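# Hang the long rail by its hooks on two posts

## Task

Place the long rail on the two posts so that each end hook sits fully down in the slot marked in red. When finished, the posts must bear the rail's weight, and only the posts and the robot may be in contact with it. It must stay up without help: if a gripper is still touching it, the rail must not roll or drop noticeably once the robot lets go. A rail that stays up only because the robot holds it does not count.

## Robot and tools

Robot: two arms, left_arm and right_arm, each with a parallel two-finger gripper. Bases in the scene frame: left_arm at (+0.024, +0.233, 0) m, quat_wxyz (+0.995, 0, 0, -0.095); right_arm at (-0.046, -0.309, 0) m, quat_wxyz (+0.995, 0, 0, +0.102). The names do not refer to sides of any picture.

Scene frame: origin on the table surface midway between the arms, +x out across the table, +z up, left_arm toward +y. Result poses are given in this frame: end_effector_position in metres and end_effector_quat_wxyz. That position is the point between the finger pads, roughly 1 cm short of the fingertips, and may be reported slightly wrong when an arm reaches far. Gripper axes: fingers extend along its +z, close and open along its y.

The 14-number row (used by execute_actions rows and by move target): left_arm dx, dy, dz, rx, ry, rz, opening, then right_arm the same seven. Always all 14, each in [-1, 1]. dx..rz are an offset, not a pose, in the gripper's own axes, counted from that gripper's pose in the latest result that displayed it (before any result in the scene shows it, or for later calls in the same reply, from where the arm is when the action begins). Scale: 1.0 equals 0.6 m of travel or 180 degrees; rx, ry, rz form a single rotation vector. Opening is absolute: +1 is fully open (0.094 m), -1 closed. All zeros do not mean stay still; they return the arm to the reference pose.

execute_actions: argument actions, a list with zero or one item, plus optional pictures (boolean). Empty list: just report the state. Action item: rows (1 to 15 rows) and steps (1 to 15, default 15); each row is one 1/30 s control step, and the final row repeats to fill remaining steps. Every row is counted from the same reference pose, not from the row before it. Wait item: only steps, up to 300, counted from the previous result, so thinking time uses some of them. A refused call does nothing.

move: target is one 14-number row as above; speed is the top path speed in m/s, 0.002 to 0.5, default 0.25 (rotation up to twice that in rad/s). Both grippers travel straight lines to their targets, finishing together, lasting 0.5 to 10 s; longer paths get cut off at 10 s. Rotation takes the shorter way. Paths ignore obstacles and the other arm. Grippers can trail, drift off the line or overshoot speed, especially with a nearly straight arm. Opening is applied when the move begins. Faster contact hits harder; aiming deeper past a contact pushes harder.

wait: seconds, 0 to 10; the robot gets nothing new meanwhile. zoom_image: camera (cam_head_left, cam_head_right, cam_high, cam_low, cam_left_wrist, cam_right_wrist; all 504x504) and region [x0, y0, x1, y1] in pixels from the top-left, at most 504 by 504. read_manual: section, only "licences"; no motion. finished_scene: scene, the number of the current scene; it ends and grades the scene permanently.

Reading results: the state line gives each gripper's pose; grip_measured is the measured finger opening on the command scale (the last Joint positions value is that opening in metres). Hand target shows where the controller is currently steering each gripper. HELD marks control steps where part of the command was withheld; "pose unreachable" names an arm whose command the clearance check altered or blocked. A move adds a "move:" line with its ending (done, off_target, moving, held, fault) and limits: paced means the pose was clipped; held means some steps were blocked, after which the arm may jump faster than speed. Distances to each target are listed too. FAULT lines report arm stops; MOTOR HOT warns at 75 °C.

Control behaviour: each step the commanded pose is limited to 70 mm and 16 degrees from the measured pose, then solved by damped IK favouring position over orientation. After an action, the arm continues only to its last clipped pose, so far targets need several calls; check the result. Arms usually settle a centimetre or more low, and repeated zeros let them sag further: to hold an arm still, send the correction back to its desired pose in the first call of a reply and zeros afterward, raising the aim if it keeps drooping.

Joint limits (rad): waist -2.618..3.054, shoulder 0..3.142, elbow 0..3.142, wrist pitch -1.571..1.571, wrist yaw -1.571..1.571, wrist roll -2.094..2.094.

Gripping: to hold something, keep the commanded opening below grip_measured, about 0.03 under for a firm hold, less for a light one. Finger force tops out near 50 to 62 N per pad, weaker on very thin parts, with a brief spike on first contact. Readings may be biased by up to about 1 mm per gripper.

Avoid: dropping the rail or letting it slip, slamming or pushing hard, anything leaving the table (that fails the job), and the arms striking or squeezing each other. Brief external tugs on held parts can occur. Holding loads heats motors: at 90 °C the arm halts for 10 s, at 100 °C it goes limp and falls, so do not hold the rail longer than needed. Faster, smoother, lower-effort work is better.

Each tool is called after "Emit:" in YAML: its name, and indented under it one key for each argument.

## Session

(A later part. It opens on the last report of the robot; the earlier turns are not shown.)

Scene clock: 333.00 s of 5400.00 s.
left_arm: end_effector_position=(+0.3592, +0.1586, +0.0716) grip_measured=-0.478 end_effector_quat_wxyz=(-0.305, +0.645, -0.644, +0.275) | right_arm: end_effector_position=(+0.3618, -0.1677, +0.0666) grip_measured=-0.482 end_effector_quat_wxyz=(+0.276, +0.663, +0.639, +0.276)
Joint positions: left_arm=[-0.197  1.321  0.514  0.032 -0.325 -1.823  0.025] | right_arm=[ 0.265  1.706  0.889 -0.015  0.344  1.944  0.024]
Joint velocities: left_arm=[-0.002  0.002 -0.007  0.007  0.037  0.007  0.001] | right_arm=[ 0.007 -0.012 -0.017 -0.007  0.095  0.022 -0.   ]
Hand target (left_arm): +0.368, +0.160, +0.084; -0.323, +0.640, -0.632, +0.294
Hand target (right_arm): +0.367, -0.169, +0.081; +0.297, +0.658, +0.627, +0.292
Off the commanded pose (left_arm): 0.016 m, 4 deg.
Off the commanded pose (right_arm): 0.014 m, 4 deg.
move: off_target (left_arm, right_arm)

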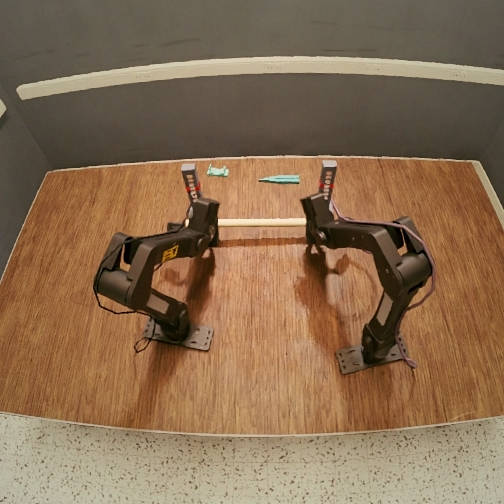

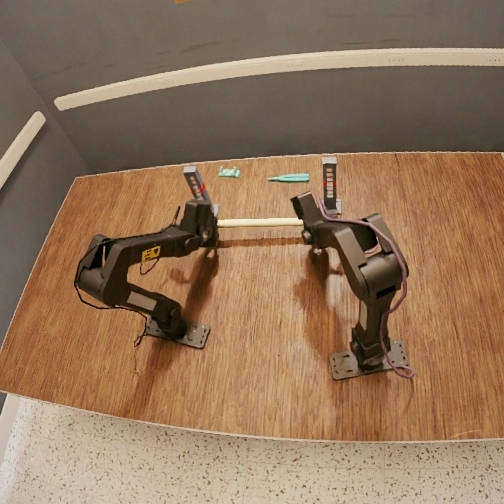

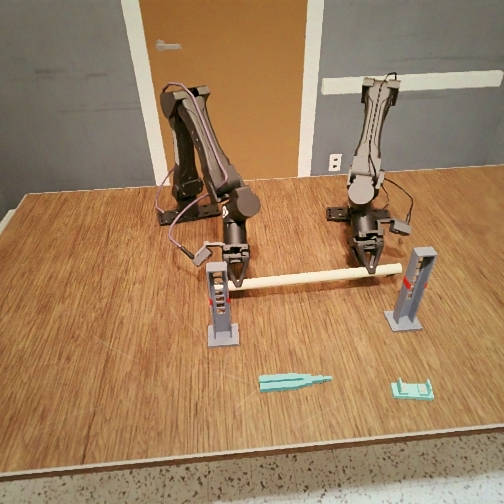

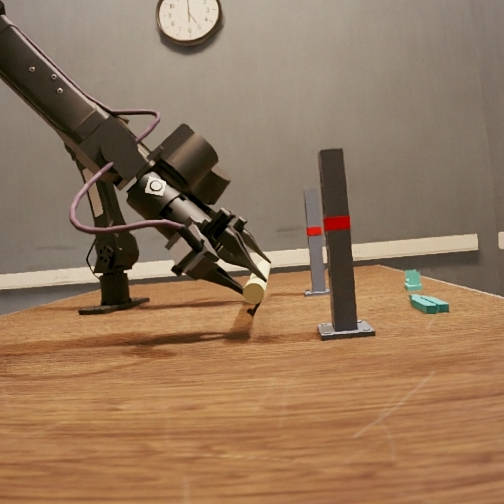

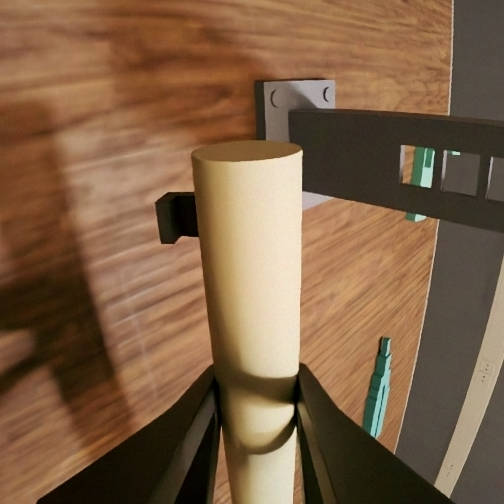

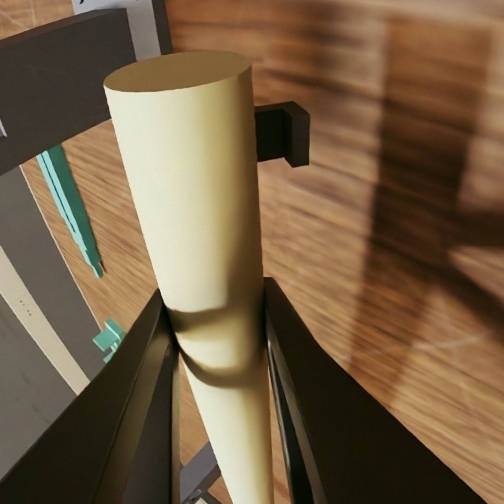

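Emit:
execute_actions:
  actions: []

Scene clock: 366.40 s of 5400.00 s.
left_arm: end_effector_position=(+0.3594, +0.1586, +0.0718) grip_measured=-0.478 end_effector_quat_wxyz=(-0.305, +0.645, -0.644, +0.275) | right_arm: end_effector_position=(+0.3620, -0.1678, +0.0669) grip_measured=-0.482 end_effector_quat_wxyz=(+0.276, +0.663, +0.639, +0.276)
Joint positions: left_arm=[-0.197  1.321  0.514  0.034 -0.325 -1.822  0.025] | right_arm=[ 0.265  1.706  0.889 -0.014  0.345  1.944  0.024]
Joint velocities: left_arm=[ 0.002  0.007 -0.022 -0.022  0.051  0.022  0.   ] | right_arm=[-0.022  0.007  0.017  0.022  0.007 -0.007 -0.001]
Hand target (left_arm): +0.368, +0.160, +0.084; -0.323, +0.640, -0.632, +0.294
Hand target (right_arm): +0.367, -0.169, +0.081; +0.297, +0.658, +0.627, +0.292
Off the commanded pose (left_arm): 0.016 m, 4 deg.
Off the commanded pose (right_arm): 0.014 m, 4 deg.
Steps of this call (steps 1 to 90: nothing new was sent; then 30.40 s passed at rest). Readings (end_effector_position):
1: left_arm (+0.3592, +0.1586, +0.0716) | right_arm (+0.3619, -0.1678, +0.0667)
2: left_arm (+0.3593, +0.1586, +0.0717) | right_arm (+0.3619, -0.1678, +0.0667)
4: left_arm (+0.3593, +0.1586, +0.0717) | right_arm (+0.3620, -0.1678, +0.0668)
8: left_arm (+0.3594, +0.1585, +0.0718) | right_arm (+0.3620, -0.1678, +0.0669)
90: the state above

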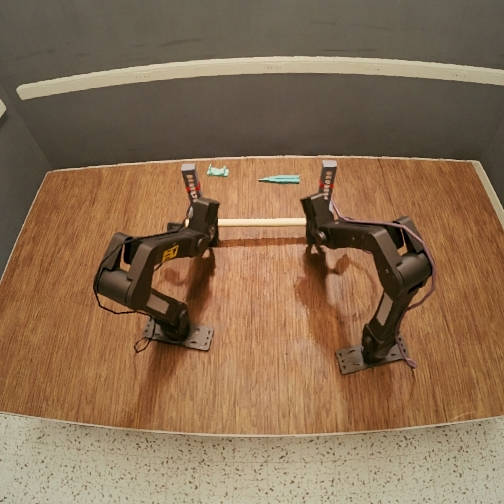

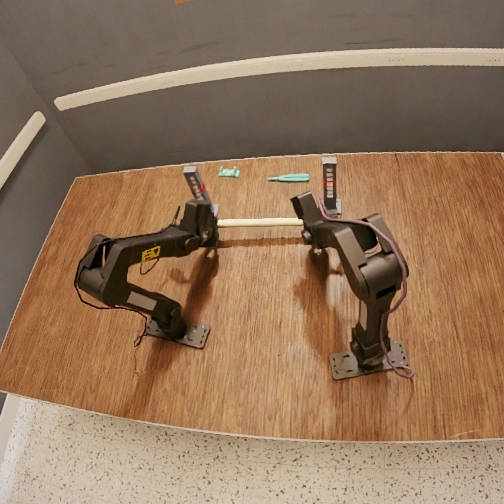

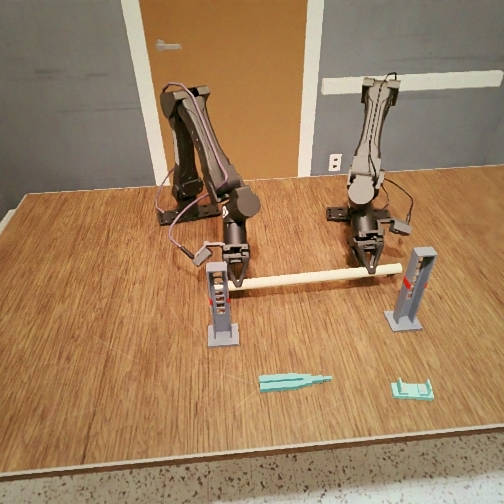

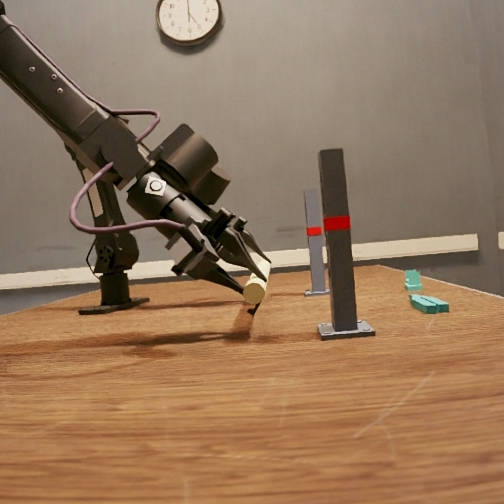

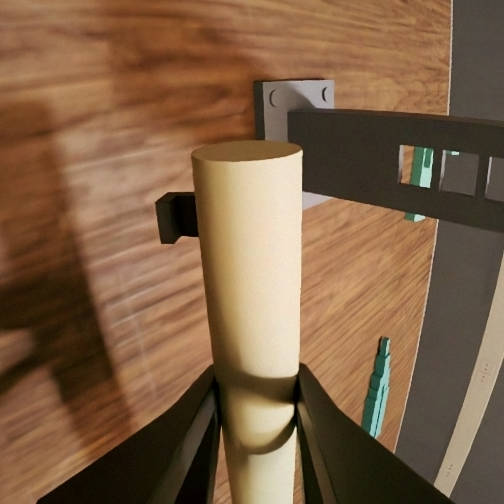

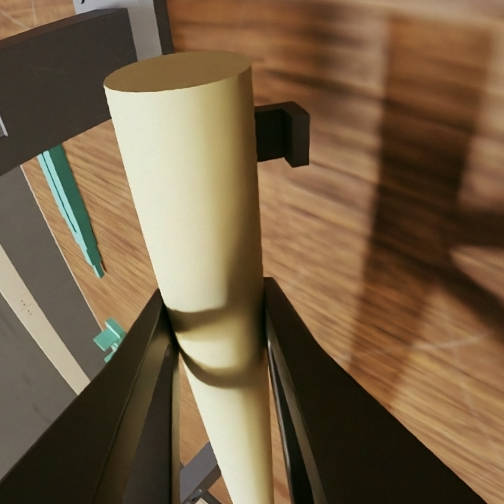

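Emit:
zoom_image:
  camera: "cam_low"
  region: [190, 240, 320, 350]

Region (190, 240, 320, 350) of cam_low's 504x504 image, scaled by 3.877, with more detail than that image has; it fills the top 426 rows of this view, and the rest is white.

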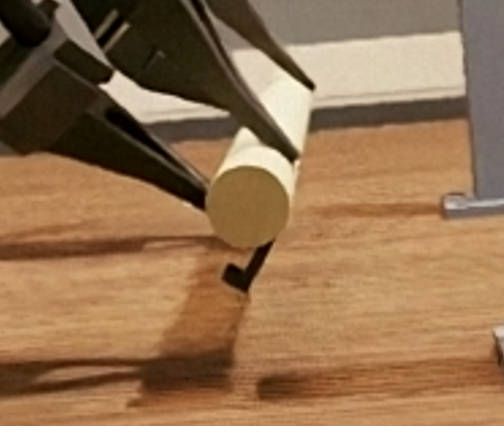

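Emit:
move:
  target: [-0.0023, 0.0064, 0.0249, 0.0515, -0.001, -0.0035, -0.52, -0.002, -0.0013, 0.0128, -0.0516, -0.003, 0.0022, -0.52]
  speed: 0.04

Emit:
zoom_image:
  camera: "cam_low"
  region: [190, 240, 320, 350]

Scene clock: 488.93 s of 5400.00 s.
left_arm: end_effector_position=(+0.3627, +0.1591, +0.0505) grip_measured=-0.478 end_effector_quat_wxyz=(-0.336, +0.629, -0.625, +0.317) | right_arm: end_effector_position=(+0.3618, -0.1677, +0.0531) grip_measured=-0.482 end_effector_quat_wxyz=(+0.312, +0.645, +0.623, +0.314)
Joint positions: left_arm=[-0.201  1.418  0.361  0.401 -0.344 -1.799  0.025] | right_arm=[0.284 1.738 0.753 0.265 0.393 1.915 0.024]
Joint velocities: left_arm=[ 0.032 -0.022 -0.012 -0.007 -0.051 -0.051  0.   ] | right_arm=[ 0.002  0.007 -0.007 -0.007 -0.066 -0.051 -0.   ]
Hand target (left_arm): +0.368, +0.160, +0.059; -0.355, +0.624, -0.615, +0.326
Hand target (right_arm): +0.366, -0.169, +0.061; +0.329, +0.643, +0.610, +0.325
Off the commanded pose (left_arm): 0.010 m, 3 deg.
Off the commanded pose (right_arm): 0.010 m, 3 deg.
After step 90, 117.00 s passed at rest.
move: off_target (left_arm, right_arm)

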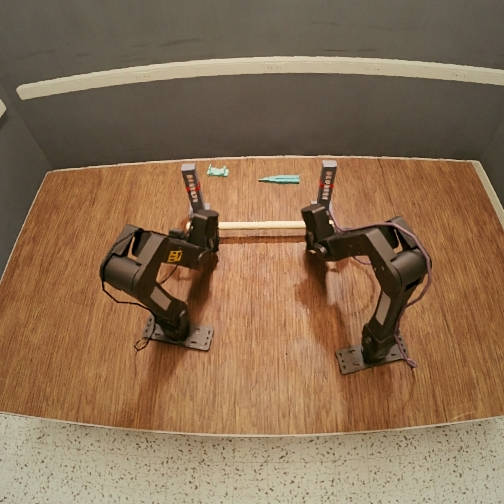

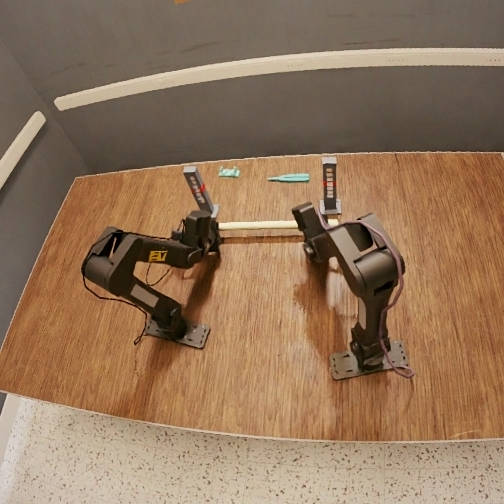

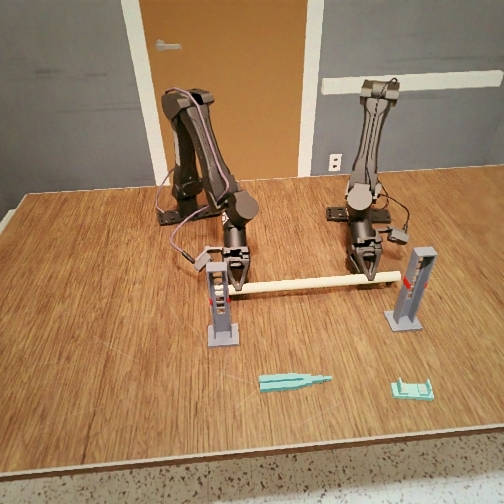

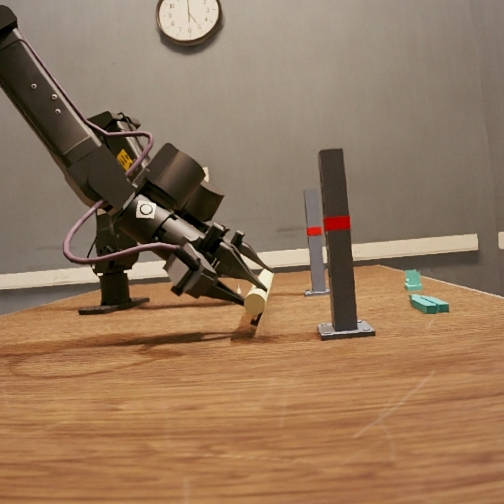

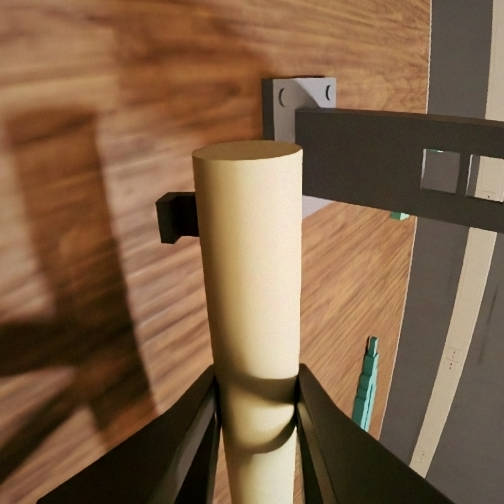

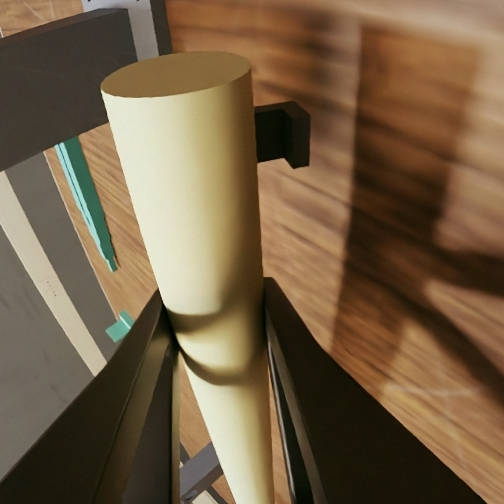

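Region (190, 240, 320, 350) of cam_low's 504x504 image, scaled by 3.877, with more detail than that image has; it fills the top 426 rows of this view, and the rest is white.

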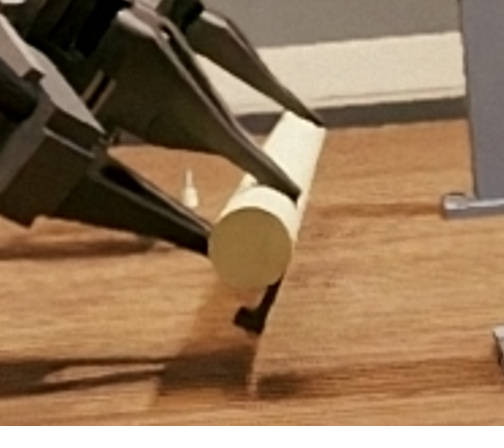

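Emit:
execute_actions:
  actions:
    - {"rows": [ [-0.0015,-0.0154,0.0000,0.0143,-0.0051,0,-0.52,-0.0022,0.0136,-0.0017,-0.0144,-0.0045,0.0033,-0.52], [-0.0015,-0.0141,0.0009,0.0143,-0.0051,0,-0.52,-0.0022,0.0126,-0.0009,-0.0144,-0.0045,0.0033,-0.52], [-0.0015,-0.0129,0.0018,0.0143,-0.0051,0,-0.52,-0.0022,0.0115,-0.0001,-0.0144,-0.0045,0.0033,-0.52], [-0.0015,-0.0116,0.0027,0.0143,-0.0051,0,-0.52,-0.0022,0.0105,0.0008,-0.0144,-0.0045,0.0033,-0.52], [-0.0015,-0.0103,0.0036,0.0143,-0.0051,0,-0.52,-0.0022,0.0094,0.0016,-0.0144,-0.0045,0.0033,-0.52], [-0.0015,-0.0090,0.0045,0.0143,-0.0051,0,-0.52,-0.0022,0.0083,0.0024,-0.0144,-0.0045,0.0033,-0.52], [-0.0015,-0.0078,0.0054,0.0143,-0.0051,0,-0.52,-0.0022,0.0073,0.0032,-0.0144,-0.0045,0.0033,-0.52], [-0.0015,-0.0065,0.0062,0.0143,-0.0051,0,-0.52,-0.0022,0.0062,0.0040,-0.0144,-0.0045,0.0033,-0.52], [-0.0015,-0.0052,0.0071,0.0143,-0.0051,0,-0.52,-0.0022,0.0052,0.0048,-0.0144,-0.0045,0.0033,-0.52], [-0.0015,-0.0039,0.0080,0.0143,-0.0051,0,-0.52,-0.0022,0.0041,0.0056,-0.0144,-0.0045,0.0033,-0.52], [-0.0015,-0.0027,0.0089,0.0143,-0.0051,0,-0.52,-0.0022,0.0030,0.0064,-0.0144,-0.0045,0.0033,-0.52], [-0.0015,-0.0014,0.0098,0.0143,-0.0051,0,-0.52,-0.0022,0.0020,0.0073,-0.0144,-0.0045,0.0033,-0.52], [-0.0015,-0.0001,0.0107,0.0143,-0.0051,0,-0.52,-0.0022,0.0009,0.0081,-0.0144,-0.0045,0.0033,-0.52], [-0.0015,0.0012,0.0116,0.0143,-0.0051,0,-0.52,-0.0022,-0.0001,0.0089,-0.0144,-0.0045,0.0033,-0.52], [-0.0015,0.0024,0.0125,0.0143,-0.0051,0,-0.52,-0.0022,-0.0012,0.0097,-0.0144,-0.0045,0.0033,-0.52] ], "steps": 15}
  pictures: false

Emit:
wait:
  seconds: 0.7

Emit:
zoom_image:
  camera: "cam_low"
  region: [190, 240, 320, 350]

Scene clock: 574.13 s of 5400.00 s.
left_arm: end_effector_position=(+0.3626, +0.1588, +0.0386) grip_measured=-0.478 end_effector_quat_wxyz=(-0.335, +0.629, -0.627, +0.314) | right_arm: end_effector_position=(+0.3609, -0.1683, +0.0421) grip_measured=-0.482 end_effector_quat_wxyz=(+0.312, +0.645, +0.624, +0.310)
Joint positions: left_arm=[-0.204  1.478  0.345  0.471 -0.346 -1.799  0.025] | right_arm=[0.285 1.769 0.738 0.304 0.396 1.914 0.024]
Joint velocities: left_arm=[-0.002  0.164 -0.042  0.168 -0.022 -0.066 -0.   ] | right_arm=[ 0.017  0.09  -0.032  0.139 -0.081 -0.007  0.   ]
Hand target (left_arm): +0.368, +0.160, +0.045; -0.354, +0.625, -0.616, +0.325
Hand target (right_arm): +0.365, -0.169, +0.049; +0.328, +0.644, +0.610, +0.324
Off the commanded pose (left_arm): 0.008 m, 3 deg.
Off the commanded pose (right_arm): 0.009 m, 3 deg.
Steps of this call (steps 1 to 90: nothing new was sent; then 81.70 s passed at rest; steps 91 to 105: all 15 steps of this action). Readings (end_effector_position):
91: left_arm (+0.3629, +0.1592, +0.0508) | right_arm (+0.3620, -0.1678, +0.0533)
92: left_arm (+0.3630, +0.1591, +0.0509) | right_arm (+0.3620, -0.1677, +0.0534)
94: left_arm (+0.3634, +0.1591, +0.0504) | right_arm (+0.3622, -0.1677, +0.0534)
98: left_arm (+0.3642, +0.1590, +0.0469) | right_arm (+0.3628, -0.1677, +0.0502)
105: the state above

Scene clock: 574.83 s of 5400.00 s.
left_arm: end_effector_position=(+0.3631, +0.1586, +0.0376) grip_measured=-0.478 end_effector_quat_wxyz=(-0.336, +0.629, -0.626, +0.316) | right_arm: end_effector_position=(+0.3613, -0.1680, +0.0410) grip_measured=-0.482 end_effector_quat_wxyz=(+0.313, +0.645, +0.624, +0.312)
Joint positions: left_arm=[-0.204  1.487  0.341  0.488 -0.346 -1.799  0.025] | right_arm=[0.286 1.775 0.736 0.316 0.397 1.915 0.024]
Joint velocities: left_arm=[ 0.002 -0.012  0.002 -0.037 -0.051 -0.007  0.   ] | right_arm=[-0.012 -0.002 -0.002 -0.051  0.007 -0.007 -0.001]
Hand target (left_arm): +0.368, +0.160, +0.045; -0.354, +0.625, -0.616, +0.325
Hand target (right_arm): +0.365, -0.169, +0.049; +0.328, +0.644, +0.610, +0.325
Off the commanded pose (left_arm): 0.009 m, 3 deg.
Off the commanded pose (right_arm): 0.009 m, 3 deg.
Steps of this call (steps 1 to 21: nothing new was sent). Readings (end_effector_position):
1: left_arm (+0.3625, +0.1588, +0.0378) | right_arm (+0.3607, -0.1682, +0.0411)
2: left_arm (+0.3626, +0.1588, +0.0372) | right_arm (+0.3607, -0.1682, +0.0407)
4: left_arm (+0.3625, +0.1588, +0.0368) | right_arm (+0.3608, -0.1681, +0.0404)
8: left_arm (+0.3631, +0.1586, +0.0376) | right_arm (+0.3612, -0.1680, +0.0408)
21: the state above

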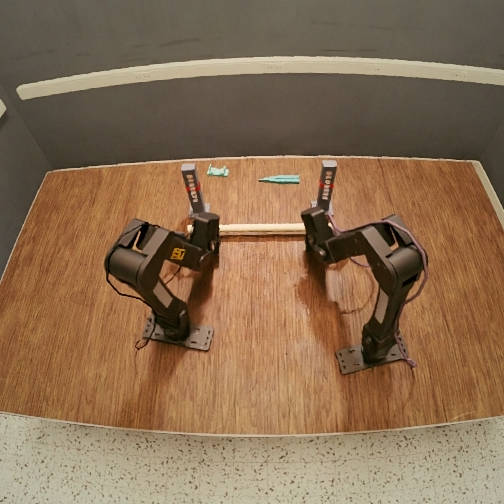

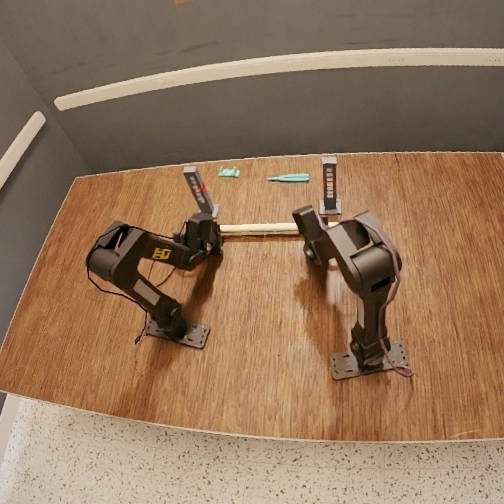

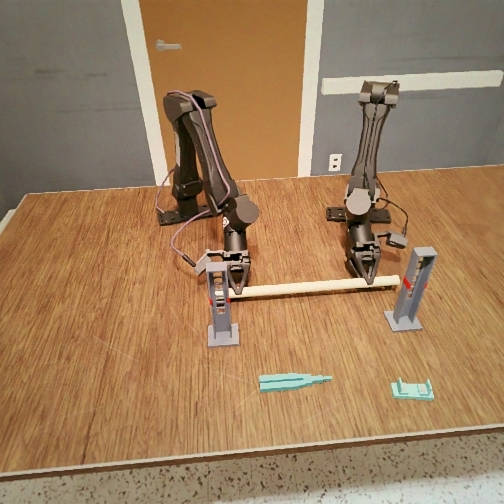

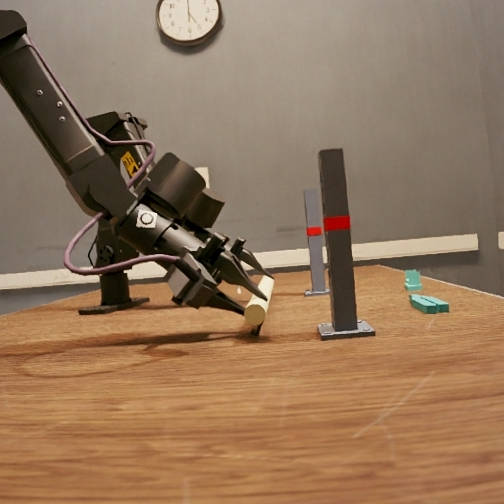

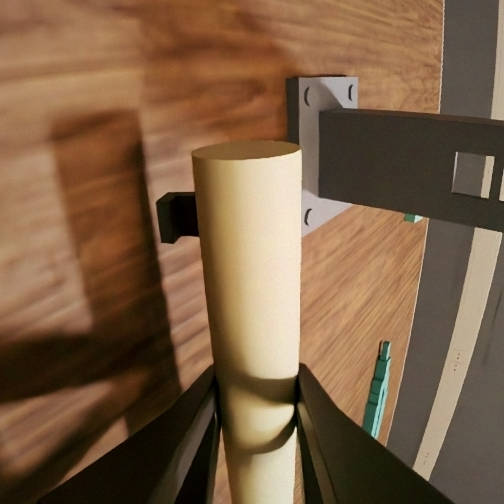

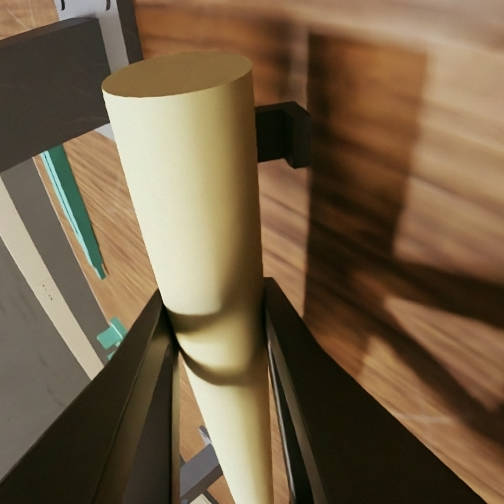

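Region (190, 240, 320, 350) of cam_low's 504x504 image, scaled by 3.877, with more detail than that image has; it fills the top 426 rows of this view, and the rest is white.

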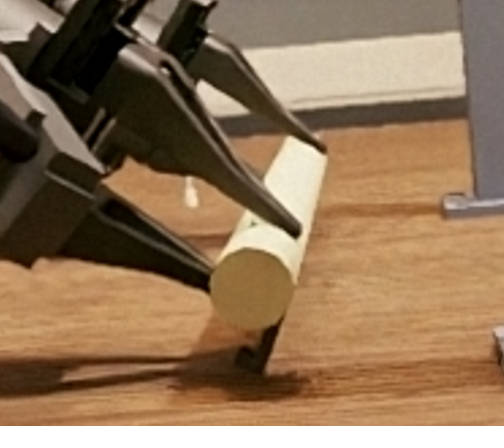

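Emit:
execute_actions:
  actions:
    - {"rows": [ [-0.0023,-0.0143,0.0000,0.0143,-0.0051,0,-0.52,-0.0017,0.0144,-0.0023,-0.0144,-0.0045,0.0033,-0.52], [-0.0023,-0.0137,0.0004,0.0143,-0.0051,0,-0.52,-0.0017,0.0139,-0.0019,-0.0144,-0.0045,0.0033,-0.52], [-0.0023,-0.0132,0.0007,0.0143,-0.0051,0,-0.52,-0.0017,0.0135,-0.0016,-0.0144,-0.0045,0.0033,-0.52], [-0.0023,-0.0126,0.0011,0.0143,-0.0051,0,-0.52,-0.0017,0.0130,-0.0012,-0.0144,-0.0045,0.0033,-0.52], [-0.0023,-0.0121,0.0015,0.0143,-0.0051,0,-0.52,-0.0017,0.0126,-0.0009,-0.0144,-0.0045,0.0033,-0.52], [-0.0023,-0.0115,0.0019,0.0143,-0.0051,0,-0.52,-0.0017,0.0122,-0.0006,-0.0144,-0.0045,0.0033,-0.52], [-0.0023,-0.0110,0.0023,0.0143,-0.0051,0,-0.52,-0.0017,0.0117,-0.0002,-0.0144,-0.0045,0.0033,-0.52], [-0.0023,-0.0104,0.0026,0.0143,-0.0051,0,-0.52,-0.0017,0.0113,0.0001,-0.0144,-0.0045,0.0033,-0.52], [-0.0023,-0.0099,0.0030,0.0143,-0.0051,0,-0.52,-0.0017,0.0108,0.0005,-0.0144,-0.0045,0.0033,-0.52], [-0.0023,-0.0093,0.0034,0.0143,-0.0051,0,-0.52,-0.0017,0.0104,0.0008,-0.0144,-0.0045,0.0033,-0.52], [-0.0023,-0.0088,0.0038,0.0143,-0.0051,0,-0.52,-0.0017,0.0100,0.0011,-0.0144,-0.0045,0.0033,-0.52], [-0.0023,-0.0082,0.0042,0.0143,-0.0051,0,-0.52,-0.0017,0.0095,0.0015,-0.0144,-0.0045,0.0033,-0.52], [-0.0023,-0.0077,0.0045,0.0143,-0.0051,0,-0.52,-0.0017,0.0091,0.0018,-0.0144,-0.0045,0.0033,-0.52], [-0.0023,-0.0071,0.0049,0.0143,-0.0051,0,-0.52,-0.0017,0.0086,0.0022,-0.0144,-0.0045,0.0033,-0.52], [-0.0023,-0.0066,0.0053,0.0143,-0.0051,0,-0.52,-0.0017,0.0082,0.0025,-0.0144,-0.0045,0.0033,-0.52] ], "steps": 15}
  pictures: false

Emit:
wait:
  seconds: 0.7

Emit:
zoom_image:
  camera: "cam_low"
  region: [190, 240, 320, 350]

Scene clock: 610.60 s of 5400.00 s.
left_arm: end_effector_position=(+0.3642, +0.1583, +0.0333) grip_measured=-0.478 end_effector_quat_wxyz=(-0.336, +0.629, -0.626, +0.316) | right_arm: end_effector_position=(+0.3622, -0.1685, +0.0377) grip_measured=-0.482 end_effector_quat_wxyz=(+0.315, +0.646, +0.623, +0.310)
Joint positions: left_arm=[-0.204  1.516  0.337  0.523 -0.347 -1.799  0.025] | right_arm=[0.286 1.789 0.736 0.329 0.402 1.915 0.024]
Joint velocities: left_arm=[-0.012  0.051 -0.042  0.066 -0.022 -0.037 -0.001] | right_arm=[-0.002  0.017  0.017 -0.037 -0.051 -0.022 -0.   ]
Hand target (left_arm): +0.368, +0.160, +0.039; -0.354, +0.625, -0.616, +0.324
Hand target (right_arm): +0.365, -0.169, +0.044; +0.329, +0.644, +0.611, +0.322
Off the commanded pose (left_arm): 0.007 m, 3 deg.
Off the commanded pose (right_arm): 0.007 m, 3 deg.
Steps of this call (steps 1 to 90: nothing new was sent; then 32.27 s passed at rest; steps 91 to 105: all 15 steps of this action). Readings (end_effector_position):
91: left_arm (+0.3632, +0.1585, +0.0377) | right_arm (+0.3613, -0.1681, +0.0410)
92: left_arm (+0.3632, +0.1585, +0.0378) | right_arm (+0.3613, -0.1681, +0.0410)
94: left_arm (+0.3634, +0.1585, +0.0379) | right_arm (+0.3615, -0.1682, +0.0413)
98: left_arm (+0.3643, +0.1582, +0.0365) | right_arm (+0.3617, -0.1684, +0.0407)
105: the state above

Scene clock: 611.30 s of 5400.00 s.
left_arm: end_effector_position=(+0.3642, +0.1583, +0.0328) grip_measured=-0.478 end_effector_quat_wxyz=(-0.337, +0.629, -0.625, +0.317) | right_arm: end_effector_position=(+0.3625, -0.1683, +0.0371) grip_measured=-0.482 end_effector_quat_wxyz=(+0.315, +0.646, +0.623, +0.310)
Joint positions: left_arm=[-0.204  1.521  0.334  0.533 -0.348 -1.799  0.025] | right_arm=[0.286 1.792 0.736 0.333 0.402 1.915 0.024]
Joint velocities: left_arm=[-0.012 -0.002  0.007  0.037  0.007 -0.066 -0.   ] | right_arm=[-0.007  0.002  0.002 -0.051 -0.037 -0.022 -0.   ]
Hand target (left_arm): +0.368, +0.160, +0.039; -0.354, +0.625, -0.616, +0.324
Hand target (right_arm): +0.365, -0.169, +0.044; +0.329, +0.644, +0.611, +0.322
Off the commanded pose (left_arm): 0.008 m, 3 deg.
Off the commanded pose (right_arm): 0.007 m, 3 deg.
Steps of this call (steps 1 to 21: nothing new was sent). Readings (end_effector_position):
1: left_arm (+0.3640, +0.1583, +0.0329) | right_arm (+0.3622, -0.1685, +0.0374)
2: left_arm (+0.3640, +0.1584, +0.0327) | right_arm (+0.3622, -0.1685, +0.0370)
4: left_arm (+0.3640, +0.1583, +0.0326) | right_arm (+0.3624, -0.1684, +0.0369)
8: left_arm (+0.3642, +0.1583, +0.0328) | right_arm (+0.3625, -0.1683, +0.0371)
21: the state above

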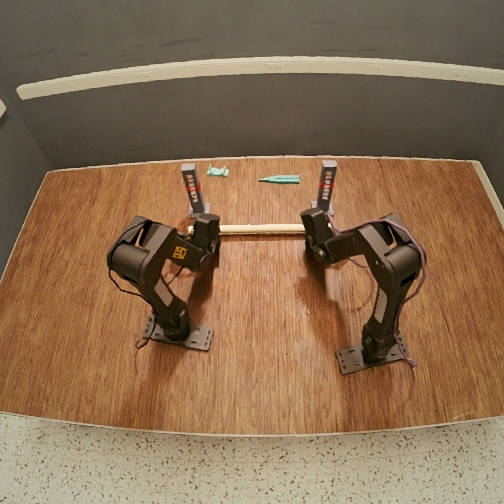

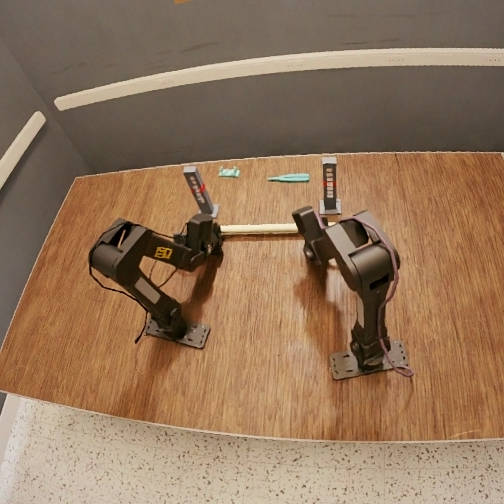

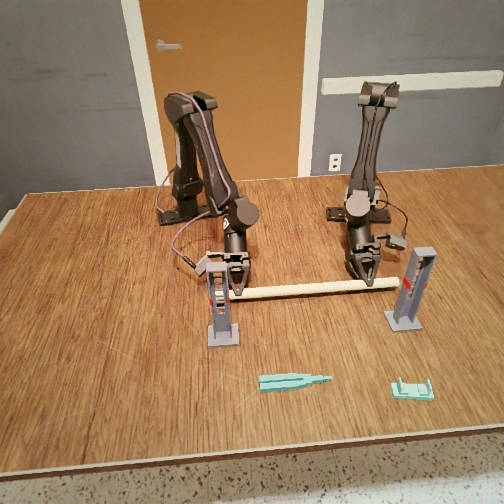

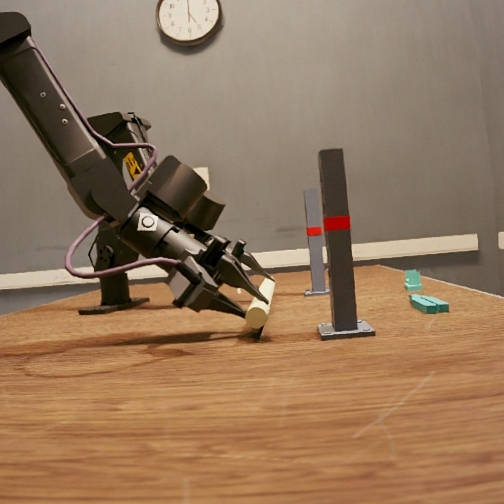

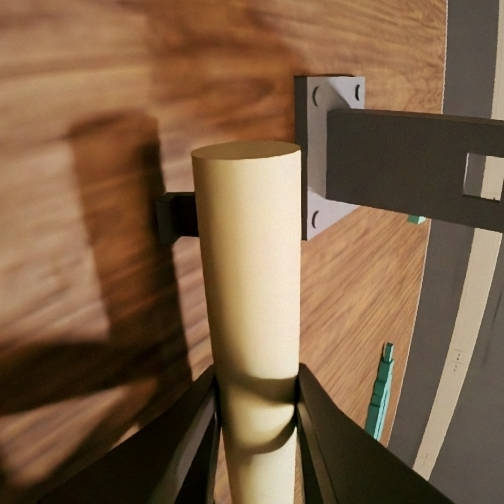

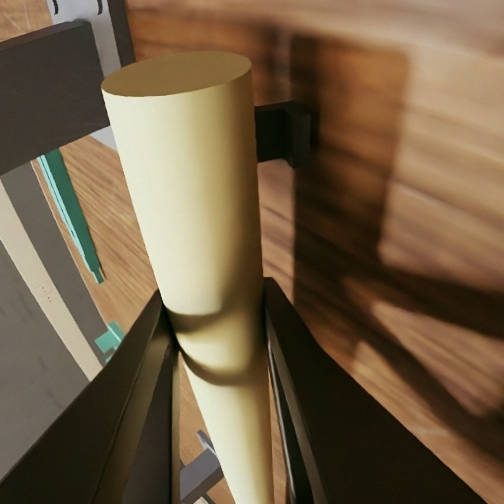

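Region (190, 240, 320, 350) of cam_low's 504x504 image, scaled by 3.877, with more detail than that image has; it fills the top 426 rows of this view, and the rest is white.

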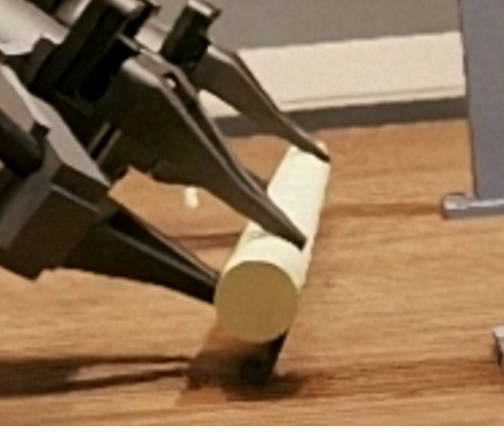

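Emit:
execute_actions:
  actions:
    - {"rows": [ [-0.0028,-0.0116,-0.0004,0.013,-0.005,0,-0.52,-0.0012,0.0118,-0.0027,-0.0132,-0.0026,0.0038,-0.52], [-0.0028,-0.0110,0.0000,0.013,-0.005,0,-0.52,-0.0012,0.0114,-0.0024,-0.0132,-0.0026,0.0038,-0.52], [-0.0028,-0.0105,0.0003,0.013,-0.005,0,-0.52,-0.0012,0.0110,-0.0021,-0.0132,-0.0026,0.0038,-0.52], [-0.0028,-0.0099,0.0007,0.013,-0.005,0,-0.52,-0.0012,0.0106,-0.0018,-0.0132,-0.0026,0.0038,-0.52], [-0.0028,-0.0094,0.0011,0.013,-0.005,0,-0.52,-0.0012,0.0102,-0.0015,-0.0132,-0.0026,0.0038,-0.52], [-0.0028,-0.0088,0.0015,0.013,-0.005,0,-0.52,-0.0012,0.0098,-0.0012,-0.0132,-0.0026,0.0038,-0.52], [-0.0028,-0.0083,0.0019,0.013,-0.005,0,-0.52,-0.0012,0.0094,-0.0009,-0.0132,-0.0026,0.0038,-0.52], [-0.0028,-0.0077,0.0022,0.013,-0.005,0,-0.52,-0.0012,0.0090,-0.0006,-0.0132,-0.0026,0.0038,-0.52], [-0.0028,-0.0072,0.0026,0.013,-0.005,0,-0.52,-0.0012,0.0086,-0.0003,-0.0132,-0.0026,0.0038,-0.52], [-0.0028,-0.0066,0.0030,0.013,-0.005,0,-0.52,-0.0012,0.0082,0.0000,-0.0132,-0.0026,0.0038,-0.52] ], "steps": 15}
  pictures: false

Emit:
wait:
  seconds: 0.5

Emit:
zoom_image:
  camera: "cam_low"
  region: [190, 240, 320, 350]

Scene clock: 644.57 s of 5400.00 s.
left_arm: end_effector_position=(+0.3664, +0.1580, +0.0314) grip_measured=-0.478 end_effector_quat_wxyz=(-0.339, +0.629, -0.623, +0.319) | right_arm: end_effector_position=(+0.3636, -0.1685, +0.0362) grip_measured=-0.482 end_effector_quat_wxyz=(+0.317, +0.646, +0.621, +0.311)
Joint positions: left_arm=[-0.204  1.542  0.334  0.562 -0.351 -1.799  0.025] | right_arm=[0.286 1.8   0.736 0.344 0.406 1.915 0.024]
Joint velocities: left_arm=[-0.017  0.007 -0.017 -0.051 -0.022 -0.007 -0.   ] | right_arm=[ 0.012  0.002 -0.007  0.125 -0.051  0.007 -0.001]
Hand target (left_arm): +0.368, +0.160, +0.035; -0.354, +0.625, -0.615, +0.324
Hand target (right_arm): +0.365, -0.169, +0.041; +0.328, +0.645, +0.611, +0.322
Off the commanded pose (left_arm): 0.004 m, 2 deg.
Off the commanded pose (right_arm): 0.005 m, 2 deg.
Steps of this call (steps 1 to 90: nothing new was sent; then 29.77 s passed at rest; steps 91 to 105: all 15 steps of this action). Readings (end_effector_position):
91: left_arm (+0.3643, +0.1583, +0.0329) | right_arm (+0.3625, -0.1683, +0.0371)
92: left_arm (+0.3643, +0.1583, +0.0329) | right_arm (+0.3625, -0.1683, +0.0371)
94: left_arm (+0.3645, +0.1583, +0.0330) | right_arm (+0.3627, -0.1682, +0.0373)
98: left_arm (+0.3653, +0.1581, +0.0316) | right_arm (+0.3627, -0.1684, +0.0370)
105: the state above

Scene clock: 645.07 s of 5400.00 s.
left_arm: end_effector_position=(+0.3665, +0.1580, +0.0314) grip_measured=-0.478 end_effector_quat_wxyz=(-0.340, +0.629, -0.623, +0.319) | right_arm: end_effector_position=(+0.3637, -0.1685, +0.0362) grip_measured=-0.482 end_effector_quat_wxyz=(+0.317, +0.646, +0.621, +0.311)
Joint positions: left_arm=[-0.204  1.543  0.334  0.564 -0.351 -1.799  0.025] | right_arm=[0.286 1.8   0.736 0.345 0.406 1.915 0.024]
Joint velocities: left_arm=[ 0.007  0.007 -0.002 -0.007 -0.051 -0.051 -0.   ] | right_arm=[-0.012  0.007 -0.007 -0.037  0.066 -0.007  0.001]
Hand target (left_arm): +0.368, +0.160, +0.035; -0.354, +0.625, -0.616, +0.324
Hand target (right_arm): +0.365, -0.169, +0.041; +0.328, +0.645, +0.611, +0.322
Off the commanded pose (left_arm): 0.004 m, 2 deg.
Off the commanded pose (right_arm): 0.005 m, 2 deg.
Steps of this call (steps 1 to 15: nothing new was sent). Readings (end_effector_position):
1: left_arm (+0.3665, +0.1580, +0.0314) | right_arm (+0.3636, -0.1686, +0.0361)
2: left_arm (+0.3664, +0.1580, +0.0313) | right_arm (+0.3636, -0.1686, +0.0361)
4: left_arm (+0.3665, +0.1580, +0.0313) | right_arm (+0.3637, -0.1685, +0.0362)
8: left_arm (+0.3665, +0.1580, +0.0314) | right_arm (+0.3637, -0.1685, +0.0362)
15: the state above

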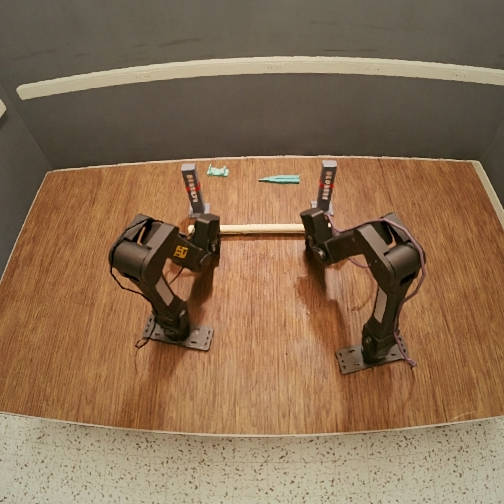

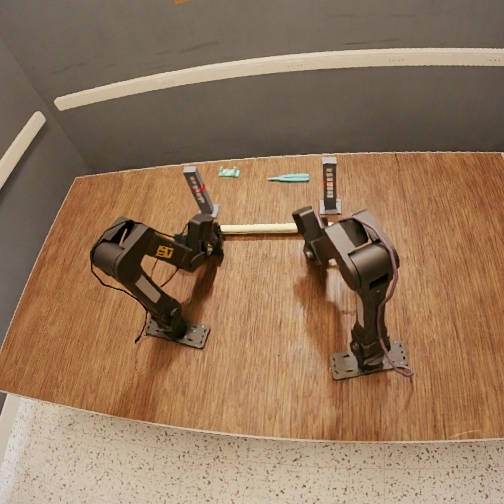

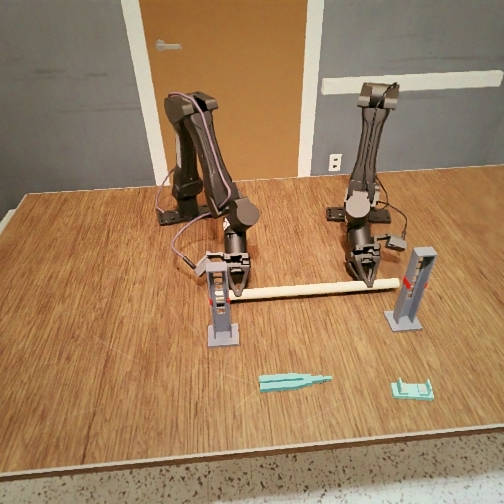

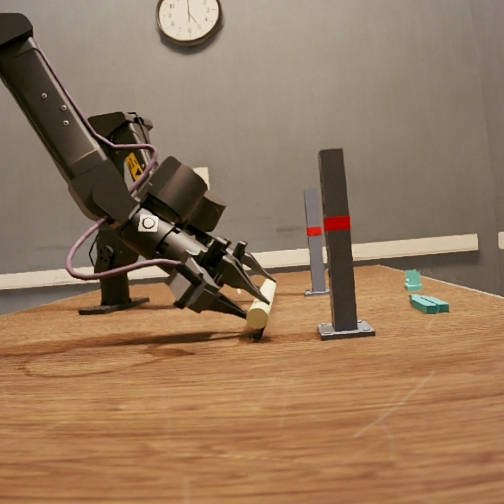

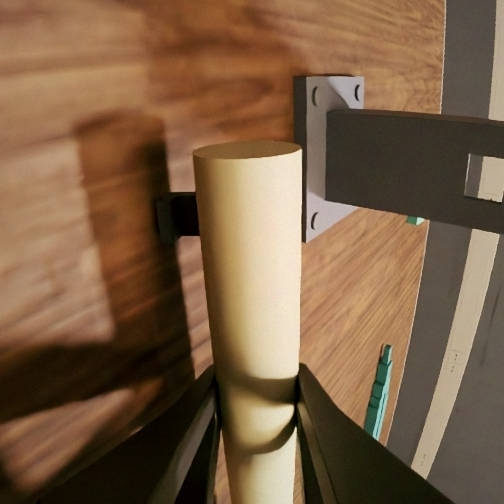

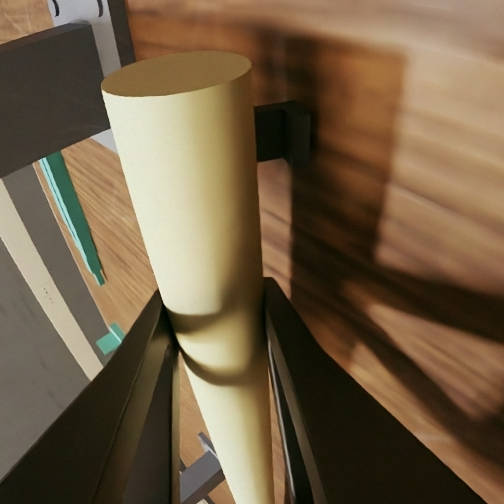

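Region (190, 240, 320, 350) of cam_low's 504x504 image, scaled by 3.877, with more detail than that image has; it fills the top 426 rows of this view, and the rest is white.

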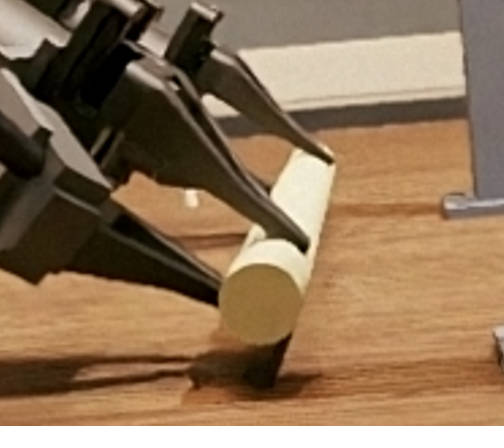

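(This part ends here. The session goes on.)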